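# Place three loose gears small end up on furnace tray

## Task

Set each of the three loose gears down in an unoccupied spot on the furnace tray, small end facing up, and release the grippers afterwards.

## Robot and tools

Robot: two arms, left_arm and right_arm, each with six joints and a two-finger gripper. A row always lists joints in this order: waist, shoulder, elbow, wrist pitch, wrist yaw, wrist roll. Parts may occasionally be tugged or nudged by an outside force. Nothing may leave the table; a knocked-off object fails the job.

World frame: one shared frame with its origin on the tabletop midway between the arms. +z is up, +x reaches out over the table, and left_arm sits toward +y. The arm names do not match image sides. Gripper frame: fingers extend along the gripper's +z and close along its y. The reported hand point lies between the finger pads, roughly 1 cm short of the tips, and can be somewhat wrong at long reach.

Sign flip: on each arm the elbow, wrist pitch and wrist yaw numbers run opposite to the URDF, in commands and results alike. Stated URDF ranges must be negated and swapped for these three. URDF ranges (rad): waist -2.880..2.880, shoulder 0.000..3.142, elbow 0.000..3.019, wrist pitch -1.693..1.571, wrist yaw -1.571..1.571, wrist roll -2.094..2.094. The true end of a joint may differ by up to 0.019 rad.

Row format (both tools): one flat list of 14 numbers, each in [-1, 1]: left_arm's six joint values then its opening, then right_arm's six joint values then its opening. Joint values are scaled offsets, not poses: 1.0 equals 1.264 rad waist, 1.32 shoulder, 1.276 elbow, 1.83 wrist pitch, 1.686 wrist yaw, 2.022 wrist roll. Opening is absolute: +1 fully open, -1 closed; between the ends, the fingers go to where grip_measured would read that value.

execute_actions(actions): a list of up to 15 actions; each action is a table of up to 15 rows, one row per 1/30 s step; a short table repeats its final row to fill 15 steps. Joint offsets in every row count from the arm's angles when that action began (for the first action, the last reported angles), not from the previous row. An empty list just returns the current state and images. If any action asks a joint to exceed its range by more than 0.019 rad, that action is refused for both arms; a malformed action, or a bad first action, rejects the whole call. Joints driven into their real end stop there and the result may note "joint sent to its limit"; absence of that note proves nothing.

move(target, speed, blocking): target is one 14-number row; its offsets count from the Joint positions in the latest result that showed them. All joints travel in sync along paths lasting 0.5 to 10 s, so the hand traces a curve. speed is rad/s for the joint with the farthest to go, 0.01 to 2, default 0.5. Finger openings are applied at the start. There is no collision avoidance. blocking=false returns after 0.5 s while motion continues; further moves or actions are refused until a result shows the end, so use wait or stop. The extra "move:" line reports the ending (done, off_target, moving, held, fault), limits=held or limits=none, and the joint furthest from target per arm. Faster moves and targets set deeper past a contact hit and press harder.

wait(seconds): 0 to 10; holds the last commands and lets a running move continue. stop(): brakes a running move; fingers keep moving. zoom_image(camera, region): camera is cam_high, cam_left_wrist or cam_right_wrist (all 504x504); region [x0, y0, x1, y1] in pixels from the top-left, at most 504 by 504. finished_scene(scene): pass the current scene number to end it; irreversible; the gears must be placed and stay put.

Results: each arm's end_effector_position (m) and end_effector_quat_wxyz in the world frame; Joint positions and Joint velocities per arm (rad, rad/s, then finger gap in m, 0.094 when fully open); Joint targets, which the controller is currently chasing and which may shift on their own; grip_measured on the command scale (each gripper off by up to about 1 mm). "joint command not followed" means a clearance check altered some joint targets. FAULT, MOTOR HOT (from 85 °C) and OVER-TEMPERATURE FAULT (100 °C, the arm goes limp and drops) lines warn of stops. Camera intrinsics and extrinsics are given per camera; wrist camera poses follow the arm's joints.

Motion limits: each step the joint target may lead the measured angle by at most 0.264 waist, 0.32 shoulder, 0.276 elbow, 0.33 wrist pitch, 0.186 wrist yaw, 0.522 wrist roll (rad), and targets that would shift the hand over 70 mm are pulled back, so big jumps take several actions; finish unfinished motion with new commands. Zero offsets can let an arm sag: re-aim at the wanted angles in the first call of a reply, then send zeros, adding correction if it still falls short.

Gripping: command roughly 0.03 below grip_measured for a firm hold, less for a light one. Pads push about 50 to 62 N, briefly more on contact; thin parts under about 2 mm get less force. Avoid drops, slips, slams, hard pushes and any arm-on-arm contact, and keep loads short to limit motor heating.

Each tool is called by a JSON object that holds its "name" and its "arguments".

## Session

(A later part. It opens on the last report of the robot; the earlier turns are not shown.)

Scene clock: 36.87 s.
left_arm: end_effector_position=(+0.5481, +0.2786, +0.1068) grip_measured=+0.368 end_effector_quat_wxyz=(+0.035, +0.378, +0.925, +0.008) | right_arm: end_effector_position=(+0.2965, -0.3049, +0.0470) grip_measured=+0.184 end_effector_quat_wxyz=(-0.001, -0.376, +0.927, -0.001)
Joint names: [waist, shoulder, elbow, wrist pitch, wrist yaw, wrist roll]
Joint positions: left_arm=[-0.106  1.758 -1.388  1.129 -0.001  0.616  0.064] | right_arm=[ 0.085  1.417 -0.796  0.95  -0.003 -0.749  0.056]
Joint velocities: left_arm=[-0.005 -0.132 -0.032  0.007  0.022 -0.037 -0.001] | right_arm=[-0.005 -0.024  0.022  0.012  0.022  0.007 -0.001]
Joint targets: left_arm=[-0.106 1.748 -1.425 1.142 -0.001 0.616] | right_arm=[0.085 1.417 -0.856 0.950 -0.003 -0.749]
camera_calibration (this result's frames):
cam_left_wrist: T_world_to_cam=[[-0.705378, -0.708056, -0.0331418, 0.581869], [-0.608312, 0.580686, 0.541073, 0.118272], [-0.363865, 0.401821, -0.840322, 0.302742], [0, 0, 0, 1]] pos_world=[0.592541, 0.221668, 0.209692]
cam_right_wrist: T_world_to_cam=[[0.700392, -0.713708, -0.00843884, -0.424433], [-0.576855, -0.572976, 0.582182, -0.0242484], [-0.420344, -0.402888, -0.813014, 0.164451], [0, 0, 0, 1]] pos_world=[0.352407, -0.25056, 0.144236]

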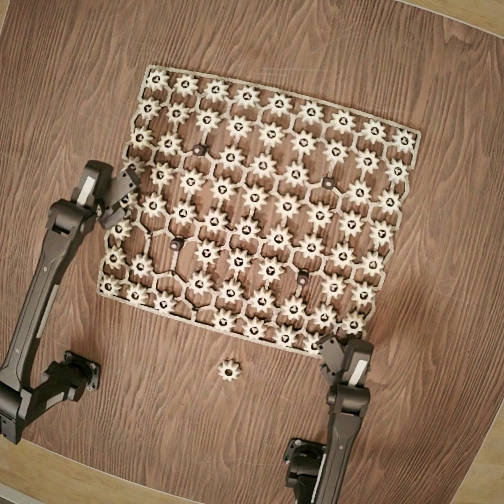

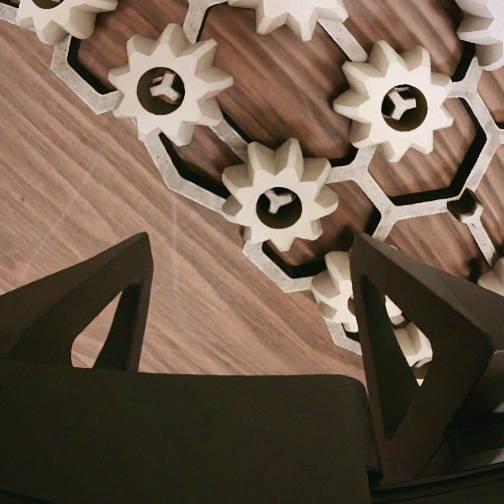

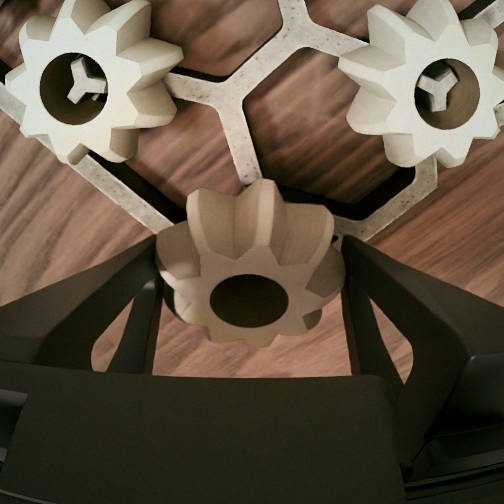

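{"name": "execute_actions", "arguments": {"actions": [[[0,-0.008,-0.03,0,0,0,0.37,0,0,-0.053,0,0,0,0.12]]]}}

Scene clock: 44.17 s.
left_arm: end_effector_position=(+0.5475, +0.2787, +0.1086) grip_measured=+0.368 end_effector_quat_wxyz=(+0.035, +0.378, +0.925, +0.008) | right_arm: end_effector_position=(+0.3016, -0.3048, +0.0504) grip_measured=+0.184 end_effector_quat_wxyz=(+0.004, -0.376, +0.927, -0.003)
Joint names: [waist, shoulder, elbow, wrist pitch, wrist yaw, wrist roll]
Joint positions: left_arm=[-0.106  1.754 -1.388  1.133 -0.001  0.616  0.064] | right_arm=[ 0.085  1.417 -0.807  0.95  -0.003 -0.749  0.056]
Joint velocities: left_arm=[-0.005 -0.005 -0.017  0.002 -0.022  0.037 -0.001] | right_arm=[-0.015 -0.005 -0.007 -0.007 -0.007 -0.022 -0.   ]
Joint targets: left_arm=[-0.106 1.747 -1.426 1.129 -0.001 0.616] | right_arm=[0.085 1.417 -0.863 0.950 -0.003 -0.749]
camera_calibration (this result's frames):
cam_left_wrist: T_world_to_cam=[[-0.705366, -0.708058, -0.0333645, 0.581587], [-0.608516, 0.580719, 0.540808, 0.116982], [-0.363548, 0.401771, -0.840484, 0.303882], [0, 0, 0, 1]] pos_world=[0.591893, 0.221773, 0.211547]
cam_right_wrist: T_world_to_cam=[[0.700444, -0.713707, -0.000872871, -0.42833], [-0.583258, -0.573123, 0.575622, -0.0210013], [-0.411326, -0.402681, -0.817716, 0.16706], [0, 0, 0, 1]] pos_world=[0.356488, -0.250467, 0.148322]

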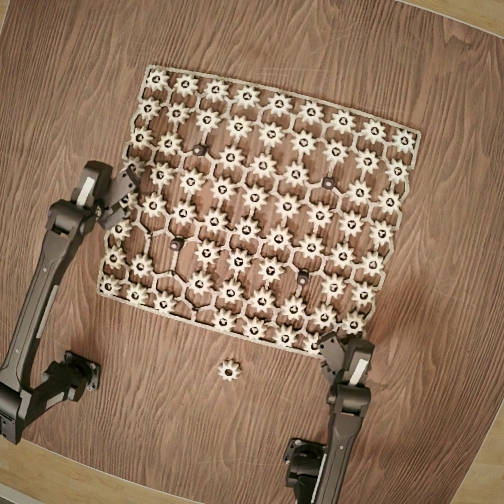

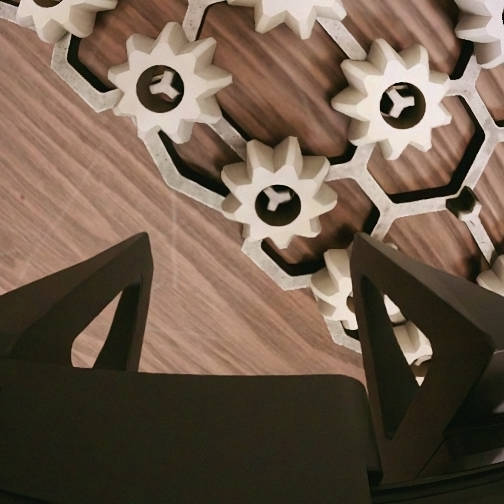

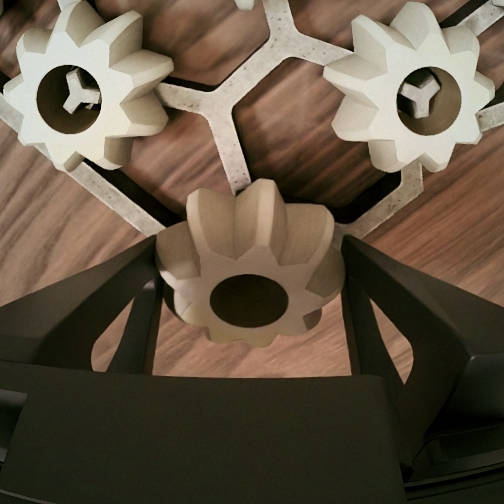

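{"name": "execute_actions", "arguments": {"actions": [[[0,-0.008,-0.03,0,0,0,0.37,0,0.006,-0.04,0,0,0,0.12],[0,-0.008,-0.03,0,0,0,0.37,0,0.010,-0.04,0,0,0,0.12],[0,-0.008,-0.03,0,0,0,0.37,0,0.014,-0.04,0,0,0,0.12],[0,-0.008,-0.03,0,0,0,0.37,0,0.017,-0.04,0,0,0,0.12],[0,-0.008,-0.03,0,0,0,0.37,0,0.020,-0.04,0,0,0,0.12],[0,-0.008,-0.03,0,0,0,0.37,0,0.023,-0.04,0,0,0,0.12],[0,-0.008,-0.03,0,0,0,0.37,0,0.026,-0.04,0,0,0,0.12],[0,-0.008,-0.03,0,0,0,0.37,0,0.029,-0.04,0,0,0,0.12],[0,-0.008,-0.03,0,0,0,0.37,0,0.032,-0.04,0,0,0,0.12],[0,-0.008,-0.03,0,0,0,0.37,0,0.035,-0.04,0,0,0,0.12],[0,-0.008,-0.03,0,0,0,0.37,0,0.038,-0.04,0,0,0,0.12]]]}}

Scene clock: 45.53 s.
left_arm: end_effector_position=(+0.5475, +0.2787, +0.1086) grip_measured=+0.368 end_effector_quat_wxyz=(+0.035, +0.378, +0.925, +0.008) | right_arm: end_effector_position=(+0.2976, -0.3049, +0.0355) grip_measured=+0.184 end_effector_quat_wxyz=(-0.017, -0.376, +0.926, +0.005)
Joint names: [waist, shoulder, elbow, wrist pitch, wrist yaw, wrist roll]
Joint positions: left_arm=[-0.106  1.754 -1.388  1.133 -0.001  0.616  0.064] | right_arm=[ 0.085  1.463 -0.807  0.95  -0.003 -0.749  0.056]
Joint velocities: left_arm=[-0.005  0.005  0.007  0.007  0.007 -0.081  0.001] | right_arm=[-0.005  0.015 -0.007  0.002 -0.051  0.051 -0.   ]
Joint targets: left_arm=[-0.106 1.744 -1.427 1.133 -0.001 0.616] | right_arm=[0.085 1.467 -0.858 0.950 -0.003 -0.749]
camera_calibration (this result's frames):
cam_left_wrist: T_world_to_cam=[[-0.705366, -0.708058, -0.0333645, 0.581587], [-0.608516, 0.580719, 0.540808, 0.116982], [-0.363548, 0.401771, -0.840484, 0.303882], [0, 0, 0, 1]] pos_world=[0.591893, 0.221773, 0.211547]
cam_right_wrist: T_world_to_cam=[[0.699675, -0.713725, -0.0324299, -0.424233], [-0.55607, -0.5725, 0.60252, -0.0236968], [-0.448599, -0.403535, -0.797445, 0.163295], [0, 0, 0, 1]] pos_world=[0.356902, -0.250457, 0.130738]

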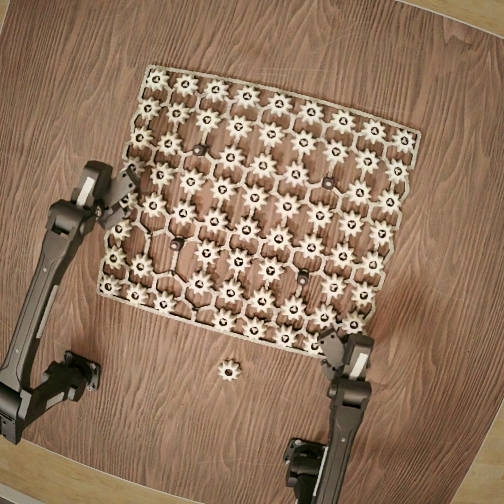

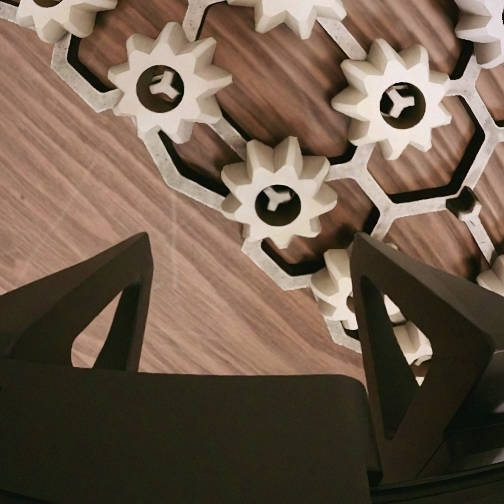

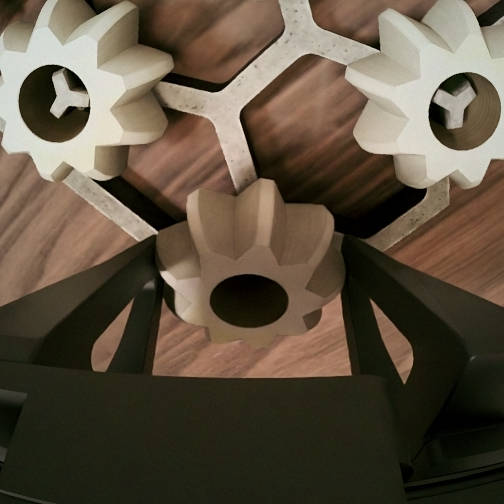

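{"name": "execute_actions", "arguments": {"actions": [[[0,-0.008,-0.03,0,0,0,0.37,0,0.003,-0.02,-0.007,0,0,0.12],[0,-0.008,-0.03,0,0,0,0.37,0,0.005,-0.012,-0.010,0,0,0.12],[0,-0.008,-0.03,0,0,0,0.37,0,0.007,-0.010,-0.013,0,0,0.12],[0,-0.008,-0.03,0,0,0,0.37,0,0.009,-0.008,-0.016,0,0,0.12],[0,-0.008,-0.03,0,0,0,0.37,0,0.011,-0.006,-0.019,0,0,0.12],[0,-0.008,-0.03,0,0,0,0.37,0,0.013,-0.004,-0.022,0,0,0.12],[0,-0.008,-0.03,0,0,0,0.37,0,0.015,-0.002,-0.025,0,0,0.12],[0,-0.008,-0.03,0,0,0,0.37,0,0.017,0.0,-0.028,0,0,0.12],[0,-0.008,-0.03,0,0,0,0.37,0,0.019,0.002,-0.030,0,0,0.12],[0,-0.008,-0.03,0,0,0,0.37,0,0.020,0.003,-0.031,0,0,0.12]]]}}

Scene clock: 46.67 s.
left_arm: end_effector_position=(+0.5475, +0.2787, +0.1086) grip_measured=+0.368 end_effector_quat_wxyz=(+0.035, +0.378, +0.925, +0.008) | right_arm: end_effector_position=(+0.2988, -0.3049, +0.0240) grip_measured=+0.184 end_effector_quat_wxyz=(-0.014, -0.376, +0.926, +0.003)
Joint names: [waist, shoulder, elbow, wrist pitch, wrist yaw, wrist roll]
Joint positions: left_arm=[-0.106  1.754 -1.388  1.133 -0.001  0.616  0.064] | right_arm=[ 0.085  1.484 -0.791  0.906 -0.003 -0.749  0.056]
Joint velocities: left_arm=[-0.005  0.005  0.002  0.002 -0.022  0.037 -0.001] | right_arm=[ 0.005 -0.005  0.007  0.007  0.022  0.007 -0.001]
Joint targets: left_arm=[-0.106 1.744 -1.427 1.133 -0.001 0.616] | right_arm=[0.085 1.490 -0.803 0.894 -0.003 -0.749]
camera_calibration (this result's frames):
cam_left_wrist: T_world_to_cam=[[-0.705366, -0.708058, -0.0333645, 0.581587], [-0.608516, 0.580719, 0.540808, 0.116982], [-0.363548, 0.401771, -0.840484, 0.303882], [0, 0, 0, 1]] pos_world=[0.591893, 0.221773, 0.211547]
cam_right_wrist: T_world_to_cam=[[0.699921, -0.713722, -0.026678, -0.425701], [-0.560876, -0.572388, 0.598155, -0.0145249], [-0.442187, -0.403698, -0.800936, 0.152766], [0, 0, 0, 1]] pos_world=[0.357361, -0.250475, 0.119687]

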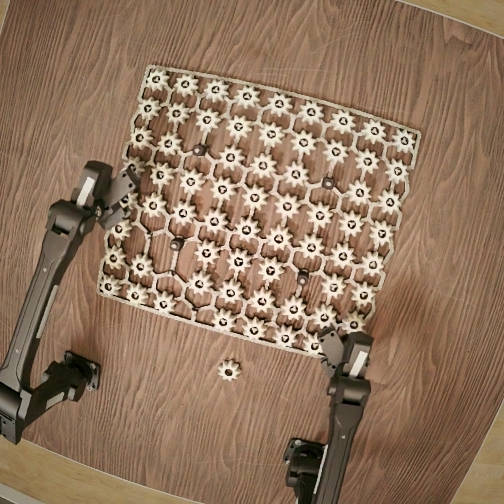

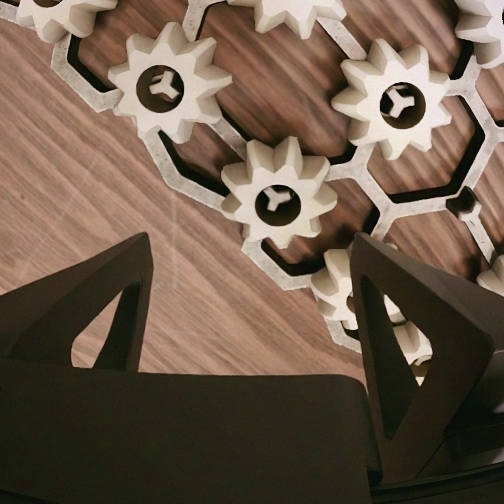

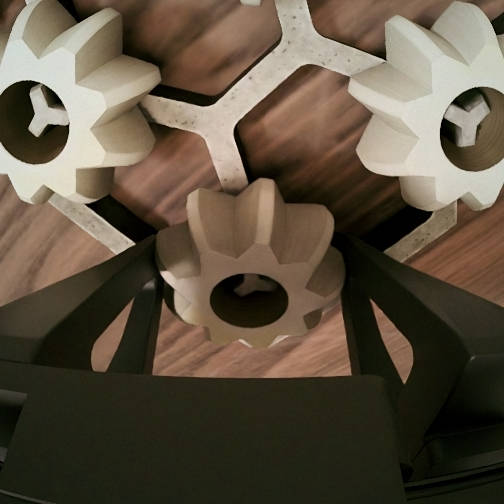

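{"name": "execute_actions", "arguments": {"actions": [[[0,-0.008,-0.03,0,0,0,0.5,0,0.004,-0.01,0,0,0,0.23]],[[0,-0.008,-0.03,0,0,0,0.7,0,0,-0.01,0,0,0,0.36]]]}}

Scene clock: 49.70 s.
left_arm: end_effector_position=(+0.5475, +0.2787, +0.1086) grip_measured=+0.698 end_effector_quat_wxyz=(+0.035, +0.378, +0.925, +0.008) | right_arm: end_effector_position=(+0.2988, -0.3049, +0.0240) grip_measured=+0.359 end_effector_quat_wxyz=(-0.014, -0.376, +0.926, +0.003)
Joint names: [waist, shoulder, elbow, wrist pitch, wrist yaw, wrist roll]
Joint positions: left_arm=[-0.106  1.754 -1.388  1.133 -0.001  0.616  0.08 ] | right_arm=[ 0.085  1.484 -0.791  0.906 -0.003 -0.749  0.064]
Joint velocities: left_arm=[-0.005 -0.005 -0.002  0.017  0.095 -0.066 -0.   ] | right_arm=[-0.015 -0.005 -0.007  0.012  0.037  0.037 -0.   ]
Joint targets: left_arm=[-0.106 1.744 -1.427 1.133 -0.001 0.616] | right_arm=[0.085 1.484 -0.804 0.906 -0.003 -0.749]
camera_calibration (this result's frames):
cam_left_wrist: T_world_to_cam=[[-0.705366, -0.708058, -0.0333645, 0.581587], [-0.608516, 0.580719, 0.540808, 0.116982], [-0.363548, 0.401771, -0.840484, 0.303882], [0, 0, 0, 1]] pos_world=[0.591893, 0.221773, 0.211547]
cam_right_wrist: T_world_to_cam=[[0.699921, -0.713722, -0.026678, -0.425701], [-0.560876, -0.572388, 0.598155, -0.0145249], [-0.442187, -0.403698, -0.800936, 0.152766], [0, 0, 0, 1]] pos_world=[0.357361, -0.250475, 0.119687]

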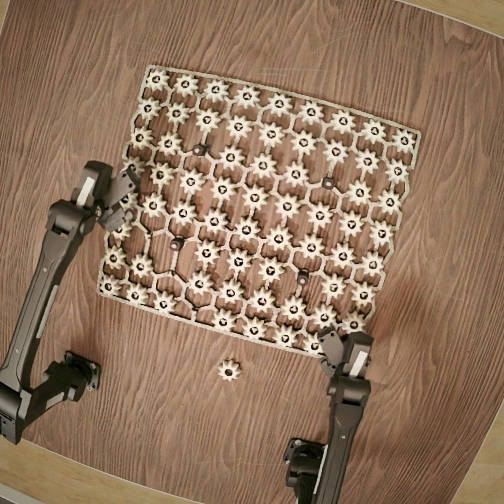

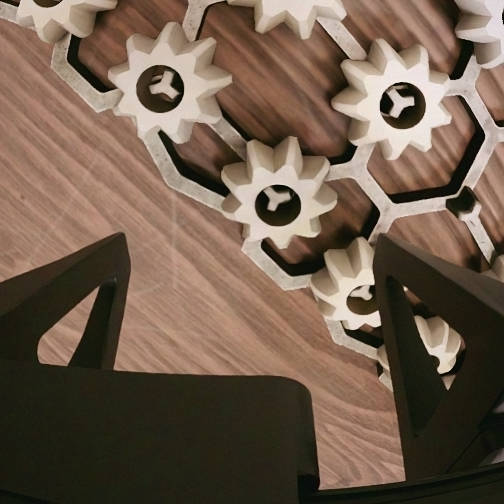

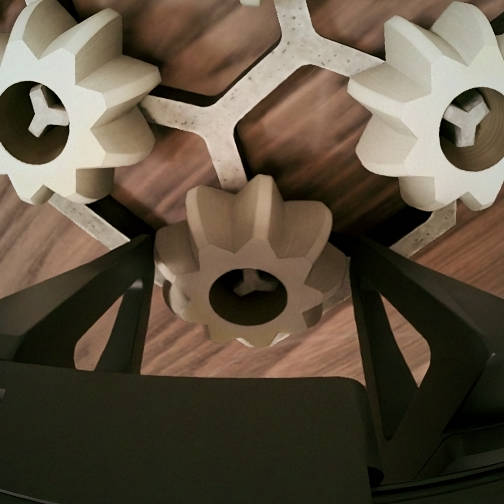

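{"name": "move", "arguments": {"target": [-0.85,-0.195,0.211,0.012,0,-0.315,0.7,0,-0.25,-0.045,0.055,0,0,0.37], "speed": 0.6}}

Scene clock: 52.93 s.
left_arm: end_effector_position=(+0.1600, -0.0422, +0.1168) grip_measured=+0.698 end_effector_quat_wxyz=(+0.009, +0.579, +0.815, -0.007) | right_arm: end_effector_position=(+0.2979, -0.3050, +0.1273) grip_measured=+0.369 end_effector_quat_wxyz=(+0.096, -0.374, +0.922, -0.038)
Joint names: [waist, shoulder, elbow, wrist pitch, wrist yaw, wrist roll]
Joint positions: left_arm=[-1.189  1.523 -1.121  1.145 -0.001 -0.006  0.08 ] | right_arm=[ 0.085  1.169 -0.8    0.996 -0.003 -0.749  0.064]
Joint velocities: left_arm=[-0.005 -0.005 -0.002 -0.007  0.007 -0.022 -0.001] | right_arm=[-0.005 -0.005  0.002  0.007  0.139 -0.051 -0.   ]
Joint targets: left_arm=[-1.181 1.497 -1.119 1.154 -0.001 -0.021] | right_arm=[0.085 1.154 -0.849 1.007 -0.003 -0.749]
move: off_target (left_arm, right_arm); limits=none; left_arm: farthest joint: the shoulder, 0.026 radians from its target (0.258 radians at the start); right_arm: farthest joint: the elbow, 0.048 radians from its target (0.057 radians at the start)
camera_calibration (this result's frames):
cam_left_wrist: T_world_to_cam=[[-0.947313, -0.320179, 0.00916321, 0.13143], [-0.25795, 0.779532, 0.570782, 0.0118757], [-0.189896, 0.538345, -0.821051, 0.274505], [0, 0, 0, 1]] pos_world=[0.179696, -0.114955, 0.217399]
cam_right_wrist: T_world_to_cam=[[0.687455, -0.714007, 0.132663, -0.438992], [-0.684001, -0.575206, 0.448643, -0.0219409], [-0.244026, -0.399163, -0.88381, 0.187953], [0, 0, 0, 1]] pos_world=[0.332645, -0.251041, 0.234196]

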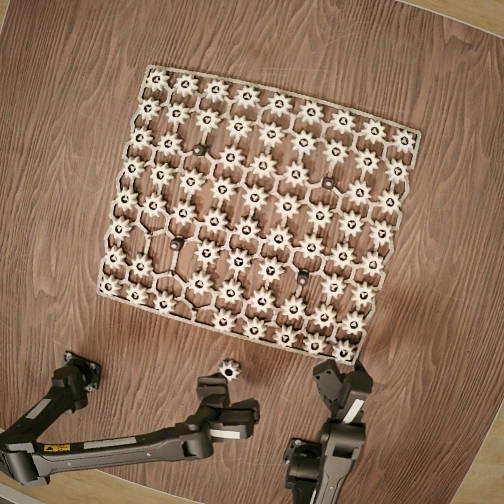

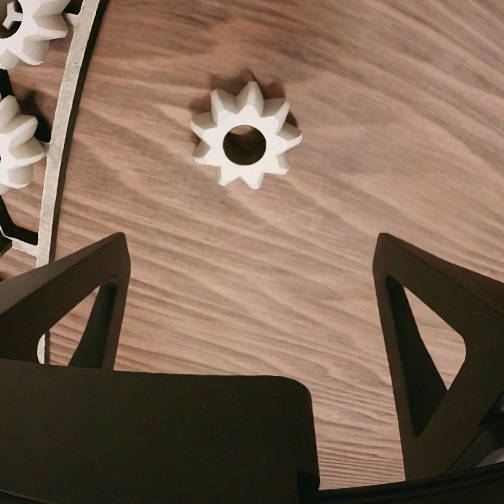

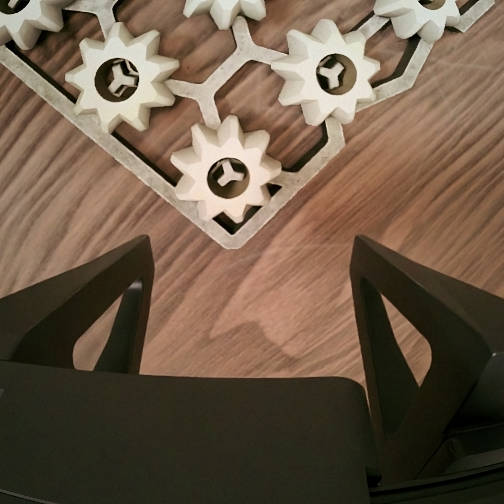

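{"name": "move", "arguments": {"target": [0.012,0.108,0.056,-0.105,0,0,0.7,-0.25,-0.1,0.0,0.05,0,0.2,0.5], "speed": 0.4}}

Scene clock: 55.73 s.
left_arm: end_effector_position=(+0.1628, -0.0484, +0.0419) grip_measured=+0.698 end_effector_quat_wxyz=(+0.002, +0.578, +0.816, -0.002) | right_arm: end_effector_position=(+0.2620, -0.4039, +0.1573) grip_measured=+0.499 end_effector_quat_wxyz=(+0.112, -0.033, +0.992, -0.039)
Joint names: [waist, shoulder, elbow, wrist pitch, wrist yaw, wrist roll]
Joint positions: left_arm=[-1.187  1.647 -1.049  0.966 -0.001 -0.007  0.08 ] | right_arm=[-0.226  1.051 -0.795  1.076 -0.003 -0.356  0.07 ]
Joint velocities: left_arm=[-0.005 -0.015  0.002 -0.007 -0.066  0.022 -0.001] | right_arm=[-0.005 -0.005  0.007  0.012  0.037  0.007 -0.002]
Joint targets: left_arm=[-1.174 1.665 -1.049 0.953 -0.001 -0.006] | right_arm=[-0.231 1.037 -0.800 1.087 -0.003 -0.344]
move: done; limits=none; left_arm: farthest joint: the shoulder, 0.019 radians from its target (0.143 radians at the start); right_arm: farthest joint: the shoulder, 0.014 radians from its target (0.132 radians at the start)
camera_calibration (this result's frames):
cam_left_wrist: T_world_to_cam=[[-0.946526, -0.322496, 0.00921344, 0.132557], [-0.256508, 0.769559, 0.584793, 0.0589005], [-0.195683, 0.551158, -0.811131, 0.218021], [0, 0, 0, 1]] pos_world=[0.18324, -0.122742, 0.141177]
cam_right_wrist: T_world_to_cam=[[0.0640923, -0.994995, 0.076658, -0.430237], [-0.922394, -0.0297459, 0.385104, 0.175859], [-0.380896, -0.095391, -0.919684, 0.330394], [0, 0, 0, 1]] pos_world=[0.315632, -0.391336, 0.269115]

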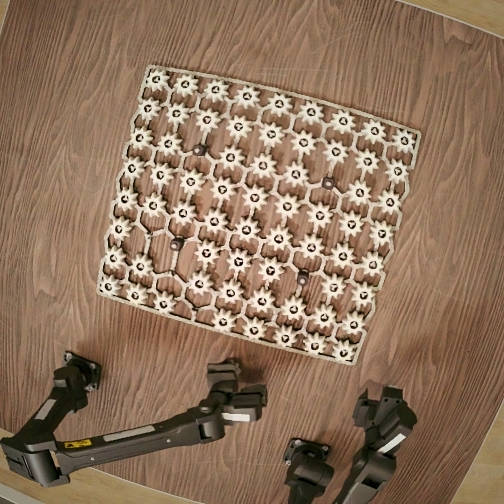

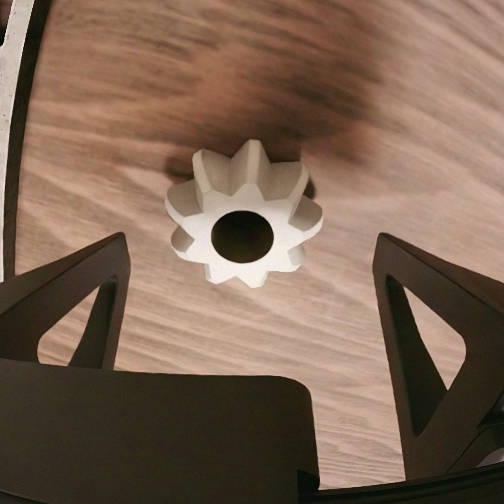

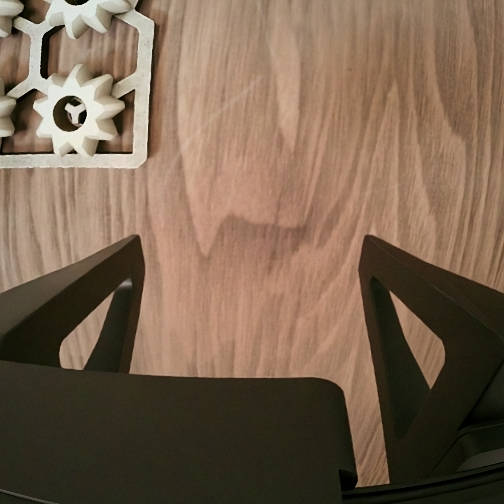

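{"name": "move", "arguments": {"target": [0.016,0.050,0.026,-0.052,0,0,0.7,0,-0.01,-0.01,0,0,0,0.5], "speed": 0.2}}

Scene clock: 57.17 s.
left_arm: end_effector_position=(+0.1658, -0.0463, +0.0112) grip_measured=+0.698 end_effector_quat_wxyz=(+0.002, +0.575, +0.818, -0.002) | right_arm: end_effector_position=(+0.2614, -0.4037, +0.1564) grip_measured=+0.499 end_effector_quat_wxyz=(+0.111, -0.033, +0.992, -0.039)
Joint names: [waist, shoulder, elbow, wrist pitch, wrist yaw, wrist roll]
Joint positions: left_arm=[-1.179  1.696 -1.015  0.884 -0.001 -0.007  0.08 ] | right_arm=[-0.226  1.051 -0.793  1.076 -0.003 -0.355  0.07 ]
Joint velocities: left_arm=[-0.015 -0.005  0.012  0.022 -0.037 -0.022 -0.001] | right_arm=[-0.005  0.005 -0.002  0.007  0.022  0.007  0.   ]
Joint targets: left_arm=[-1.167 1.713 -1.016 0.871 -0.001 -0.007] | right_arm=[-0.226 1.038 -0.808 1.076 -0.003 -0.356]
move: done; limits=none; left_arm: farthest joint: the shoulder, 0.017 radians from its target (0.066 radians at the start); right_arm: farthest joint: the elbow, 0.015 radians from its target (0.013 radians at the start)
camera_calibration (this result's frames):
cam_left_wrist: T_world_to_cam=[[-0.943909, -0.330078, 0.00921549, 0.135534], [-0.262443, 0.766848, 0.58572, 0.0768106], [-0.2004, 0.550448, -0.810461, 0.193285], [0, 0, 0, 1]] pos_world=[0.186824, -0.120559, 0.110411]
cam_right_wrist: T_world_to_cam=[[0.0634897, -0.995097, 0.0758347, -0.429708], [-0.921731, -0.0293375, 0.38672, 0.17535], [-0.382599, -0.0944518, -0.919074, 0.330157], [0, 0, 0, 1]] pos_world=[0.315225, -0.391273, 0.268214]

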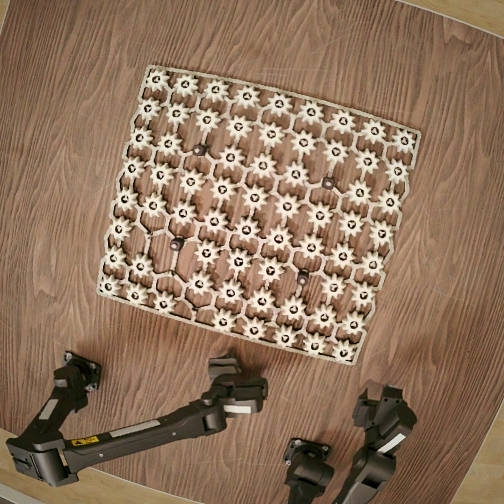

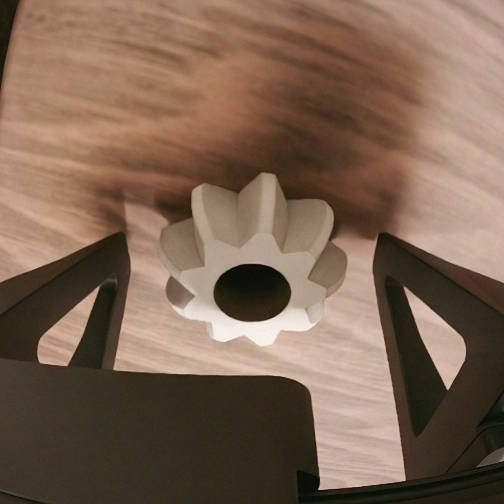

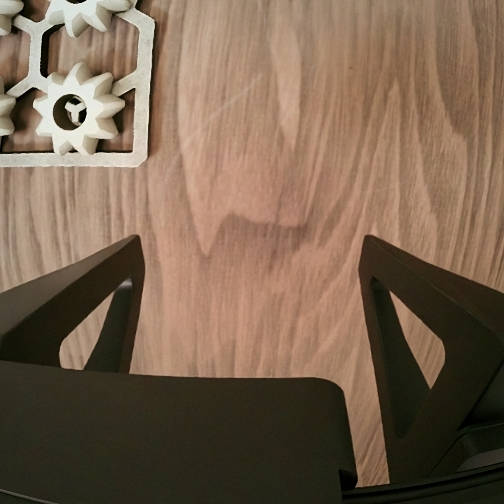

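{"name": "execute_actions", "arguments": {"actions": [[[0,0.017,0,0,0,0,0.5,0,-0.008,-0.01,0,0,0,0.5]],[[0,0,0,0,0,0,0.33,0,0,-0.01,0,0,0,0.5]],[[0,0,0,0,0,0,0.22,0,0,-0.01,0,0,0,0.5]],[[0,0,0,0,0,0,0.15,0,0,-0.01,0,0,0,0.5]],[[0,0,0,0,0,0,0.10,0,0,-0.01,0,0,0,0.5]]]}}

Scene clock: 60.00 s.
left_arm: end_effector_position=(+0.1655, -0.0464, +0.0112) grip_measured=+0.183 end_effector_quat_wxyz=(+0.001, +0.575, +0.818, -0.003) | right_arm: end_effector_position=(+0.2614, -0.4037, +0.1564) grip_measured=+0.499 end_effector_quat_wxyz=(+0.111, -0.033, +0.992, -0.039)
Joint names: [waist, shoulder, elbow, wrist pitch, wrist yaw, wrist roll]
Joint positions: left_arm=[-1.179  1.696 -1.015  0.884 -0.003 -0.007  0.056] | right_arm=[-0.226  1.051 -0.793  1.076 -0.003 -0.355  0.07 ]
Joint velocities: left_arm=[-0.015 -0.015 -0.002  0.007  0.007  0.066 -0.   ] | right_arm=[-0.015  0.005 -0.017  0.022 -0.081  0.007  0.   ]
Joint targets: left_arm=[-1.179 1.696 -1.015 0.884 -0.003 -0.007] | right_arm=[-0.226 1.051 -0.806 1.076 -0.003 -0.355]
camera_calibration (this result's frames):
cam_left_wrist: T_world_to_cam=[[-0.943897, -0.330065, 0.0107413, 0.135253], [-0.261593, 0.767146, 0.585709, 0.0766856], [-0.201562, 0.550039, -0.81045, 0.193457], [0, 0, 0, 1]] pos_world=[0.186719, -0.120596, 0.110419]
cam_right_wrist: T_world_to_cam=[[0.0634897, -0.995097, 0.0758347, -0.429708], [-0.921731, -0.0293375, 0.38672, 0.17535], [-0.382599, -0.0944518, -0.919074, 0.330157], [0, 0, 0, 1]] pos_world=[0.315225, -0.391273, 0.268214]

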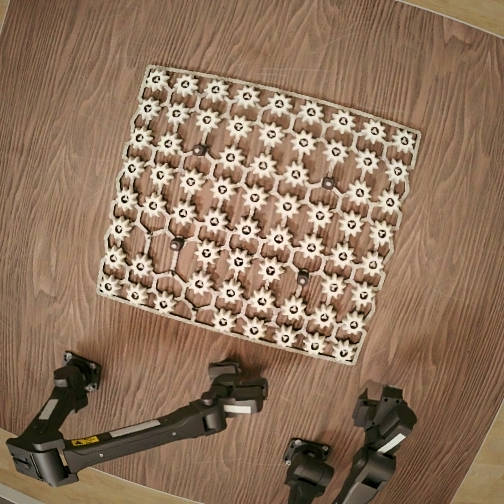

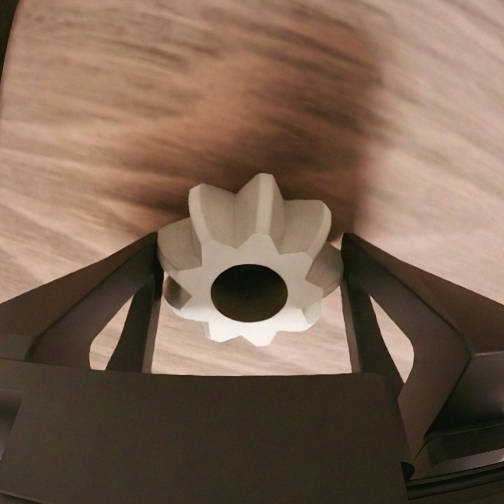

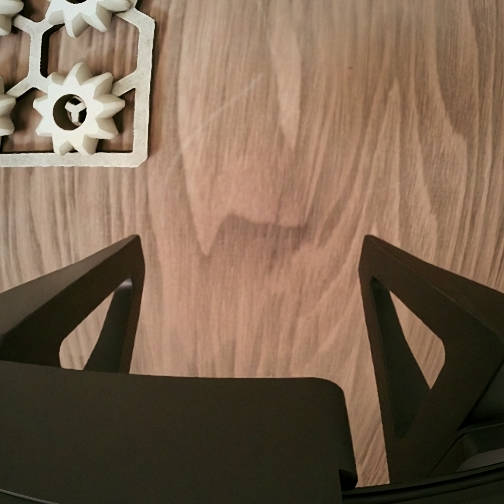

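{"name": "move", "arguments": {"target": [0,-0.141,0.004,0.088,0,0,0.10,0,-0.01,-0.01,0,0,0,0.5], "speed": 0.4}}

{"name": "move", "arguments": {"target": [0.336,-0.02,-0.012,0,0,-0.01,0.10,0,-0.01,-0.01,0,0,0,0.5], "speed": 0.5}}

Scene clock: 61.63 s.
left_arm: end_effector_position=(+0.1554, -0.0177, +0.0731) grip_measured=+0.183 end_effector_quat_wxyz=(+0.002, +0.575, +0.818, -0.003) | right_arm: end_effector_position=(+0.2605, -0.4034, +0.1553) grip_measured=+0.499 end_effector_quat_wxyz=(+0.110, -0.033, +0.993, -0.038)
Joint names: [waist, shoulder, elbow, wrist pitch, wrist yaw, wrist roll]
Joint positions: left_arm=[-1.179  1.527 -0.997  1.036 -0.003 -0.007  0.056] | right_arm=[-0.226  1.051 -0.791  1.076 -0.003 -0.355  0.07 ]
Joint velocities: left_arm=[-0.015 -0.005 -0.007 -0.002 -0.037 -0.007 -0.001] | right_arm=[-0.005 -0.005  0.007  0.007  0.007 -0.051 -0.   ]
Joint targets: left_arm=[-1.179 1.510 -1.009 1.045 -0.003 -0.007] | right_arm=[-0.226 1.038 -0.806 1.076 -0.003 -0.355]
move: done; limits=none; left_arm: farthest joint: the shoulder, 0.017 radians from its target (0.186 radians at the start); right_arm: farthest joint: the elbow, 0.015 radians from its target (0.013 radians at the start)
camera_calibration (this result's frames):
cam_left_wrist: T_world_to_cam=[[-0.943898, -0.330061, 0.0107406, 0.134534], [-0.261667, 0.767357, 0.5854, 0.0158586], [-0.20146, 0.549748, -0.810673, 0.225788], [0, 0, 0, 1]] pos_world=[0.176624, -0.0918911, 0.172312]
cam_right_wrist: T_world_to_cam=[[0.0636827, -0.995154, 0.0749161, -0.429243], [-0.920738, -0.0296321, 0.389056, 0.174261], [-0.38495, -0.0937541, -0.918163, 0.329557], [0, 0, 0, 1]] pos_world=[0.314648, -0.391102, 0.266947]

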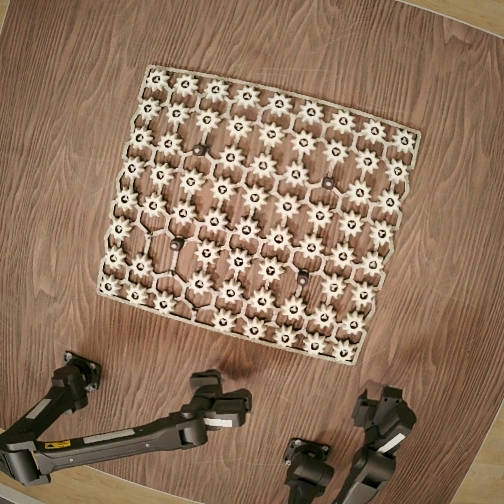

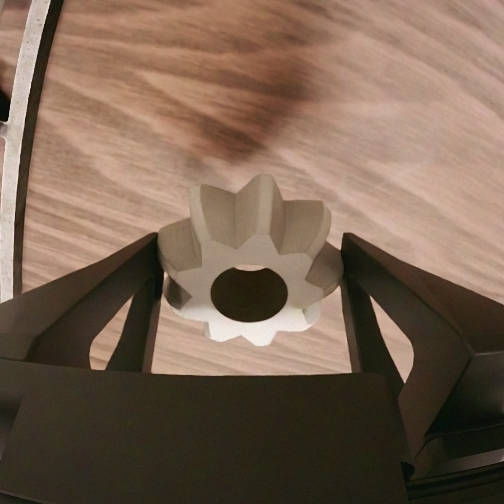

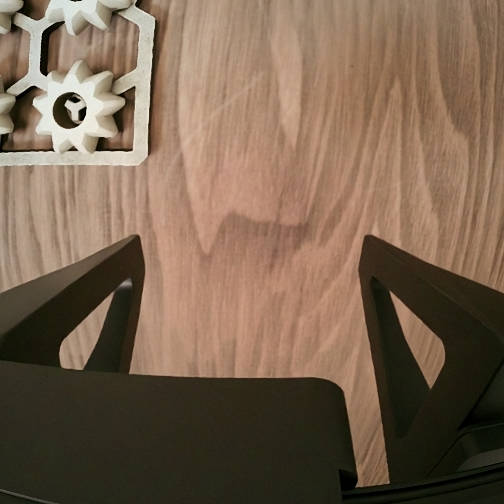

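Scene clock: 62.90 s.
left_arm: end_effector_position=(+0.3006, +0.0746, +0.0711) grip_measured=+0.183 end_effector_quat_wxyz=(-0.001, +0.385, +0.923, -0.001) | right_arm: end_effector_position=(+0.2594, -0.4031, +0.1538) grip_measured=+0.499 end_effector_quat_wxyz=(+0.108, -0.033, +0.993, -0.038)
Joint names: [waist, shoulder, elbow, wrist pitch, wrist yaw, wrist roll]
Joint positions: left_arm=[-0.75   1.527 -0.991  1.036 -0.002 -0.013  0.056] | right_arm=[-0.226  1.051 -0.787  1.076 -0.003 -0.355  0.07 ]
Joint velocities: left_arm=[ 0.005 -0.015  0.007  0.007 -0.007 -0.037 -0.002] | right_arm=[-0.015  0.034 -0.007 -0.002  0.007 -0.007 -0.   ]
Joint targets: left_arm=[-0.755 1.500 -1.013 1.036 -0.003 -0.027] | right_arm=[-0.226 1.038 -0.803 1.076 -0.003 -0.355]
move: off_target (left_arm); limits=none; left_arm: farthest joint: the shoulder, 0.026 radians from its target (0.026 radians at the start); right_arm: farthest joint: the elbow, 0.017 radians from its target (0.013 radians at the start)
camera_calibration (this result's frames):
cam_left_wrist: T_world_to_cam=[[-0.716146, -0.697879, 0.00998638, 0.261023], [-0.559081, 0.582162, 0.590352, 0.0870525], [-0.417808, 0.417195, -0.807084, 0.277322], [0, 0, 0, 1]] pos_world=[0.351467, 0.0157866, 0.169824]
cam_right_wrist: T_world_to_cam=[[0.0639273, -0.995227, 0.0737343, -0.428645], [-0.919452, -0.0300135, 0.392055, 0.172865], [-0.387971, -0.0928581, -0.916982, 0.328782], [0, 0, 0, 1]] pos_world=[0.313901, -0.390881, 0.265321]

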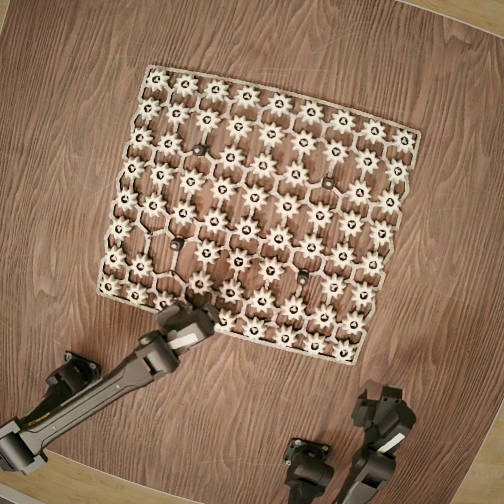

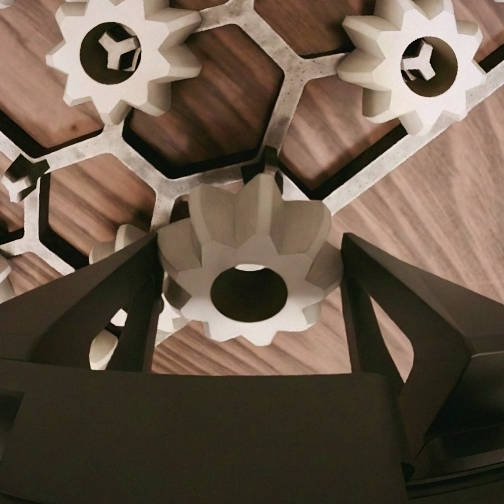

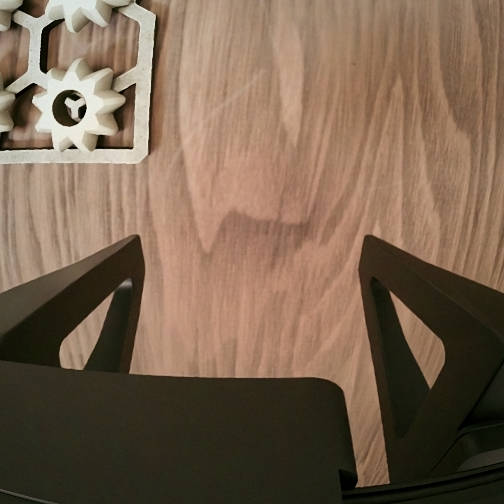

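{"name": "execute_actions", "arguments": {"actions": []}}

Scene clock: 63.80 s.
left_arm: end_effector_position=(+0.3006, +0.0746, +0.0711) grip_measured=+0.183 end_effector_quat_wxyz=(-0.001, +0.385, +0.923, -0.001) | right_arm: end_effector_position=(+0.2594, -0.4031, +0.1538) grip_measured=+0.499 end_effector_quat_wxyz=(+0.108, -0.033, +0.993, -0.038)
Joint names: [waist, shoulder, elbow, wrist pitch, wrist yaw, wrist roll]
Joint positions: left_arm=[-0.75   1.527 -0.991  1.036 -0.002 -0.013  0.056] | right_arm=[-0.226  1.051 -0.787  1.076 -0.003 -0.355  0.07 ]
Joint velocities: left_arm=[-0.005 -0.005 -0.002 -0.002 -0.007 -0.066 -0.   ] | right_arm=[-0.015 -0.005  0.007  0.007 -0.022 -0.037 -0.001]
Joint targets: left_arm=[-0.755 1.500 -1.013 1.036 -0.003 -0.027] | right_arm=[-0.226 1.038 -0.803 1.076 -0.003 -0.355]
camera_calibration (this result's frames):
cam_left_wrist: T_world_to_cam=[[-0.716146, -0.697879, 0.00998638, 0.261023], [-0.559081, 0.582162, 0.590352, 0.0870525], [-0.417808, 0.417195, -0.807084, 0.277322], [0, 0, 0, 1]] pos_world=[0.351467, 0.0157866, 0.169824]
cam_right_wrist: T_world_to_cam=[[0.0639273, -0.995227, 0.0737343, -0.428645], [-0.919452, -0.0300135, 0.392055, 0.172865], [-0.387971, -0.0928581, -0.916982, 0.328782], [0, 0, 0, 1]] pos_world=[0.313901, -0.390881, 0.265321]

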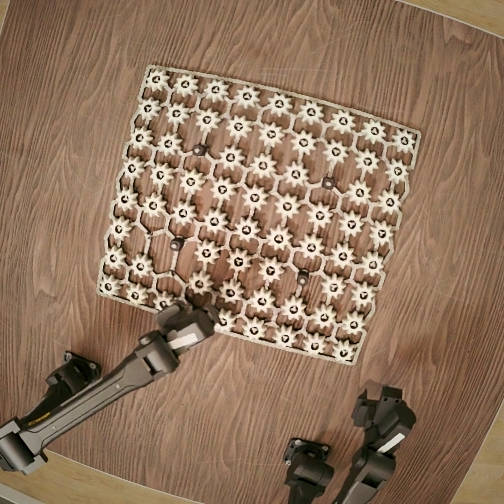

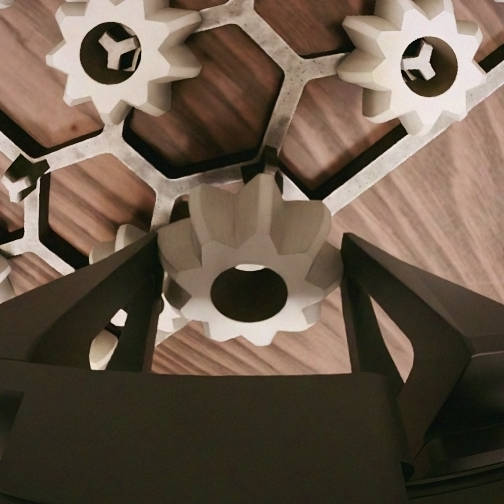

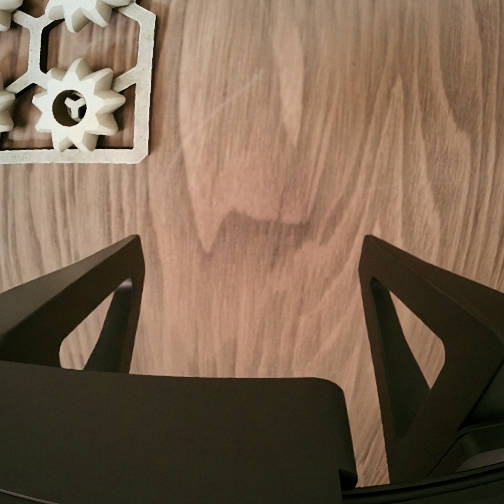

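{"name": "execute_actions", "arguments": {"actions": [[[-0.005,-0.012,-0.017,-0.003,0,-0.007,0.1,0,-0.01,-0.012,0,0,0,0.5],[-0.008,-0.006,-0.017,-0.006,0,-0.007,0.1,0,-0.01,-0.012,0,0,0,0.5],[-0.011,0,-0.017,-0.01,0,-0.007,0.1,0,-0.01,-0.012,0,0,0,0.5],[-0.014,0.006,-0.017,-0.014,0,-0.007,0.1,0,-0.01,-0.012,0,0,0,0.5],[-0.017,0.012,-0.017,-0.018,0,-0.007,0.1,0,-0.01,-0.012,0,0,0,0.5],[-0.02,0.018,-0.017,-0.022,0,-0.007,0.1,0,-0.01,-0.012,0,0,0,0.5],[-0.021,0.024,-0.017,-0.026,0,-0.007,0.1,0,-0.01,-0.012,0,0,0,0.5],[-0.021,0.028,-0.017,-0.029,0,-0.007,0.1,0,-0.01,-0.012,0,0,0,0.5]]]}}

Scene clock: 66.27 s.
left_arm: end_effector_position=(+0.3011, +0.0646, +0.0587) grip_measured=+0.183 end_effector_quat_wxyz=(+0.003, +0.392, +0.920, -0.002) | right_arm: end_effector_position=(+0.2594, -0.4031, +0.1538) grip_measured=+0.499 end_effector_quat_wxyz=(+0.108, -0.033, +0.993, -0.038)
Joint names: [waist, shoulder, elbow, wrist pitch, wrist yaw, wrist roll]
Joint positions: left_arm=[-0.766  1.559 -0.991  0.996 -0.002 -0.013  0.056] | right_arm=[-0.226  1.051 -0.787  1.076 -0.003 -0.355  0.07 ]
Joint velocities: left_arm=[-0.005  0.005 -0.002 -0.012  0.022 -0.095 -0.   ] | right_arm=[-0.005 -0.015 -0.022  0.002  0.007  0.037 -0.001]
Joint targets: left_arm=[-0.776 1.564 -1.013 0.983 -0.002 -0.027] | right_arm=[-0.226 1.038 -0.802 1.076 -0.003 -0.355]
camera_calibration (this result's frames):
cam_left_wrist: T_world_to_cam=[[-0.727023, -0.68654, 0.0100204, 0.257101], [-0.552816, 0.593944, 0.584487, 0.0981924], [-0.407225, 0.419396, -0.811341, 0.268623], [0, 0, 0, 1]] pos_world=[0.350591, 0.00553023, 0.157977]
cam_right_wrist: T_world_to_cam=[[0.0639273, -0.995227, 0.0737343, -0.428645], [-0.919452, -0.0300135, 0.392055, 0.172865], [-0.387971, -0.0928581, -0.916982, 0.328782], [0, 0, 0, 1]] pos_world=[0.313901, -0.390881, 0.265321]

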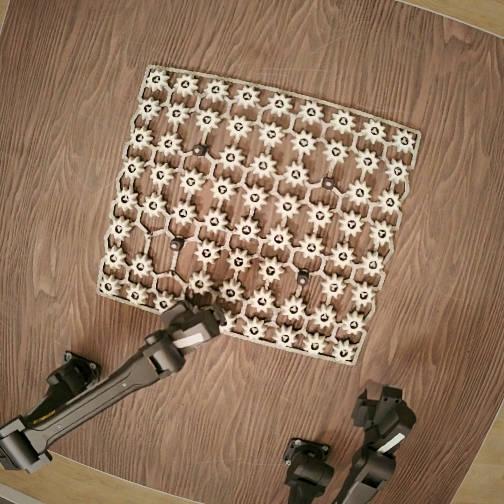

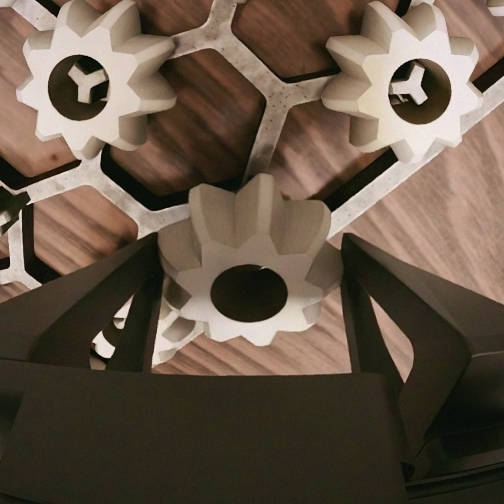

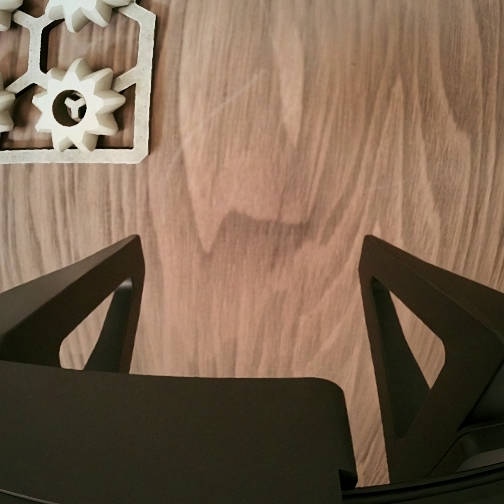

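{"name": "zoom_image", "arguments": {"camera": "cam_left_wrist", "region": [0, 20, 504, 356]}}

Region (0, 20, 504, 356) of cam_left_wrist's 504x504 image, scaled by 1.000.

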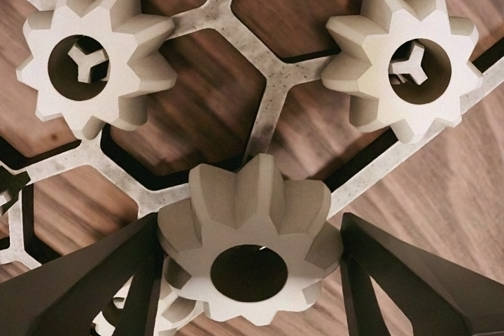

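{"name": "execute_actions", "arguments": {"actions": [[[-0.004,0.005,-0.015,-0.008,0,-0.005,0.1,0,-0.01,-0.012,0,0,0,0.5],[-0.004,0.007,-0.013,-0.01,0,-0.005,0.1,0,-0.01,-0.012,0,0,0,0.5],[-0.004,0.009,-0.011,-0.012,0,-0.005,0.1,0,-0.01,-0.012,0,0,0,0.5],[-0.004,0.011,-0.009,-0.014,0,-0.005,0.1,0,-0.01,-0.012,0,0,0,0.5],[-0.004,0.013,-0.007,-0.016,0,-0.005,0.1,0,-0.01,-0.012,0,0,0,0.5],[-0.004,0.015,-0.005,-0.018,0,-0.005,0.1,0,-0.01,-0.012,0,0,0,0.5],[-0.004,0.017,-0.003,-0.02,0,-0.005,0.1,0,-0.01,-0.012,0,0,0,0.5],[-0.004,0.018,-0.001,-0.021,0,-0.005,0.1,0,-0.01,-0.012,0,0,0,0.5],[-0.004,0.019,0.001,-0.022,0,-0.005,0.1,0,-0.01,-0.012,0,0,0,0.5],[-0.004,0.02,0.002,-0.023,0,-0.005,0.1,0,-0.01,-0.012,0,0,0,0.5]]]}}

Scene clock: 69.00 s.
left_arm: end_effector_position=(+0.3015, +0.0641, +0.0484) grip_measured=+0.183 end_effector_quat_wxyz=(+0.003, +0.392, +0.920, -0.002) | right_arm: end_effector_position=(+0.2594, -0.4031, +0.1538) grip_measured=+0.499 end_effector_quat_wxyz=(+0.108, -0.033, +0.993, -0.038)
Joint names: [waist, shoulder, elbow, wrist pitch, wrist yaw, wrist roll]
Joint positions: left_arm=[-0.766  1.577 -0.98   0.967 -0.002 -0.013  0.056] | right_arm=[-0.226  1.051 -0.787  1.076 -0.003 -0.355  0.07 ]
Joint velocities: left_arm=[-0.015  0.015  0.017  0.002 -0.051  0.051 -0.   ] | right_arm=[ 0.005  0.005 -0.007  0.007 -0.051 -0.022 -0.   ]
Joint targets: left_arm=[-0.771 1.586 -0.989 0.954 -0.002 -0.024] | right_arm=[-0.226 1.038 -0.802 1.076 -0.003 -0.355]
camera_calibration (this result's frames):
cam_left_wrist: T_world_to_cam=[[-0.727023, -0.68654, 0.0100204, 0.257201], [-0.552816, 0.593944, 0.584487, 0.104733], [-0.407225, 0.419396, -0.811341, 0.260638], [0, 0, 0, 1]] pos_world=[0.351028, 0.00506339, 0.147674]
cam_right_wrist: T_world_to_cam=[[0.0639273, -0.995227, 0.0737343, -0.428645], [-0.919452, -0.0300135, 0.392055, 0.172865], [-0.387971, -0.0928581, -0.916982, 0.328782], [0, 0, 0, 1]] pos_world=[0.313901, -0.390881, 0.265321]

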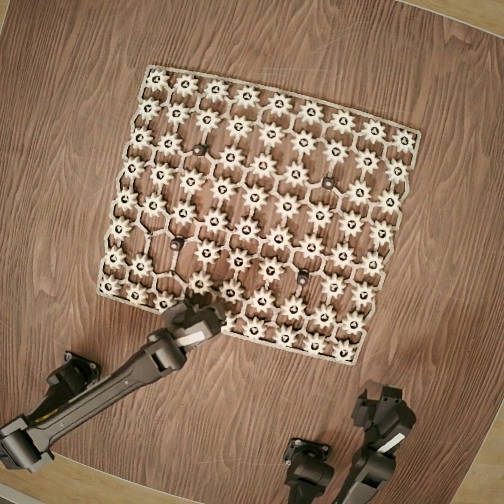

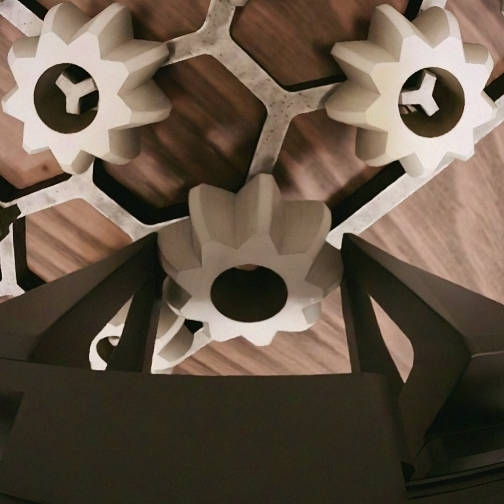

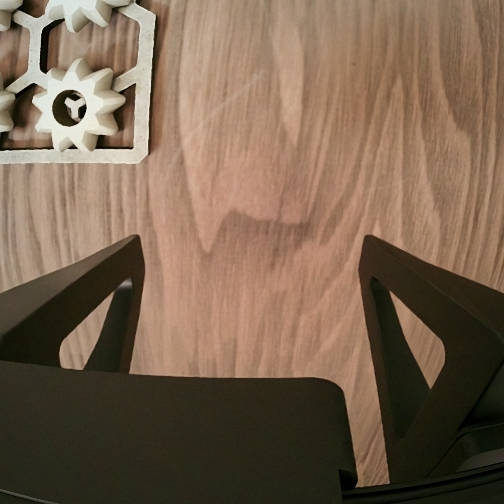

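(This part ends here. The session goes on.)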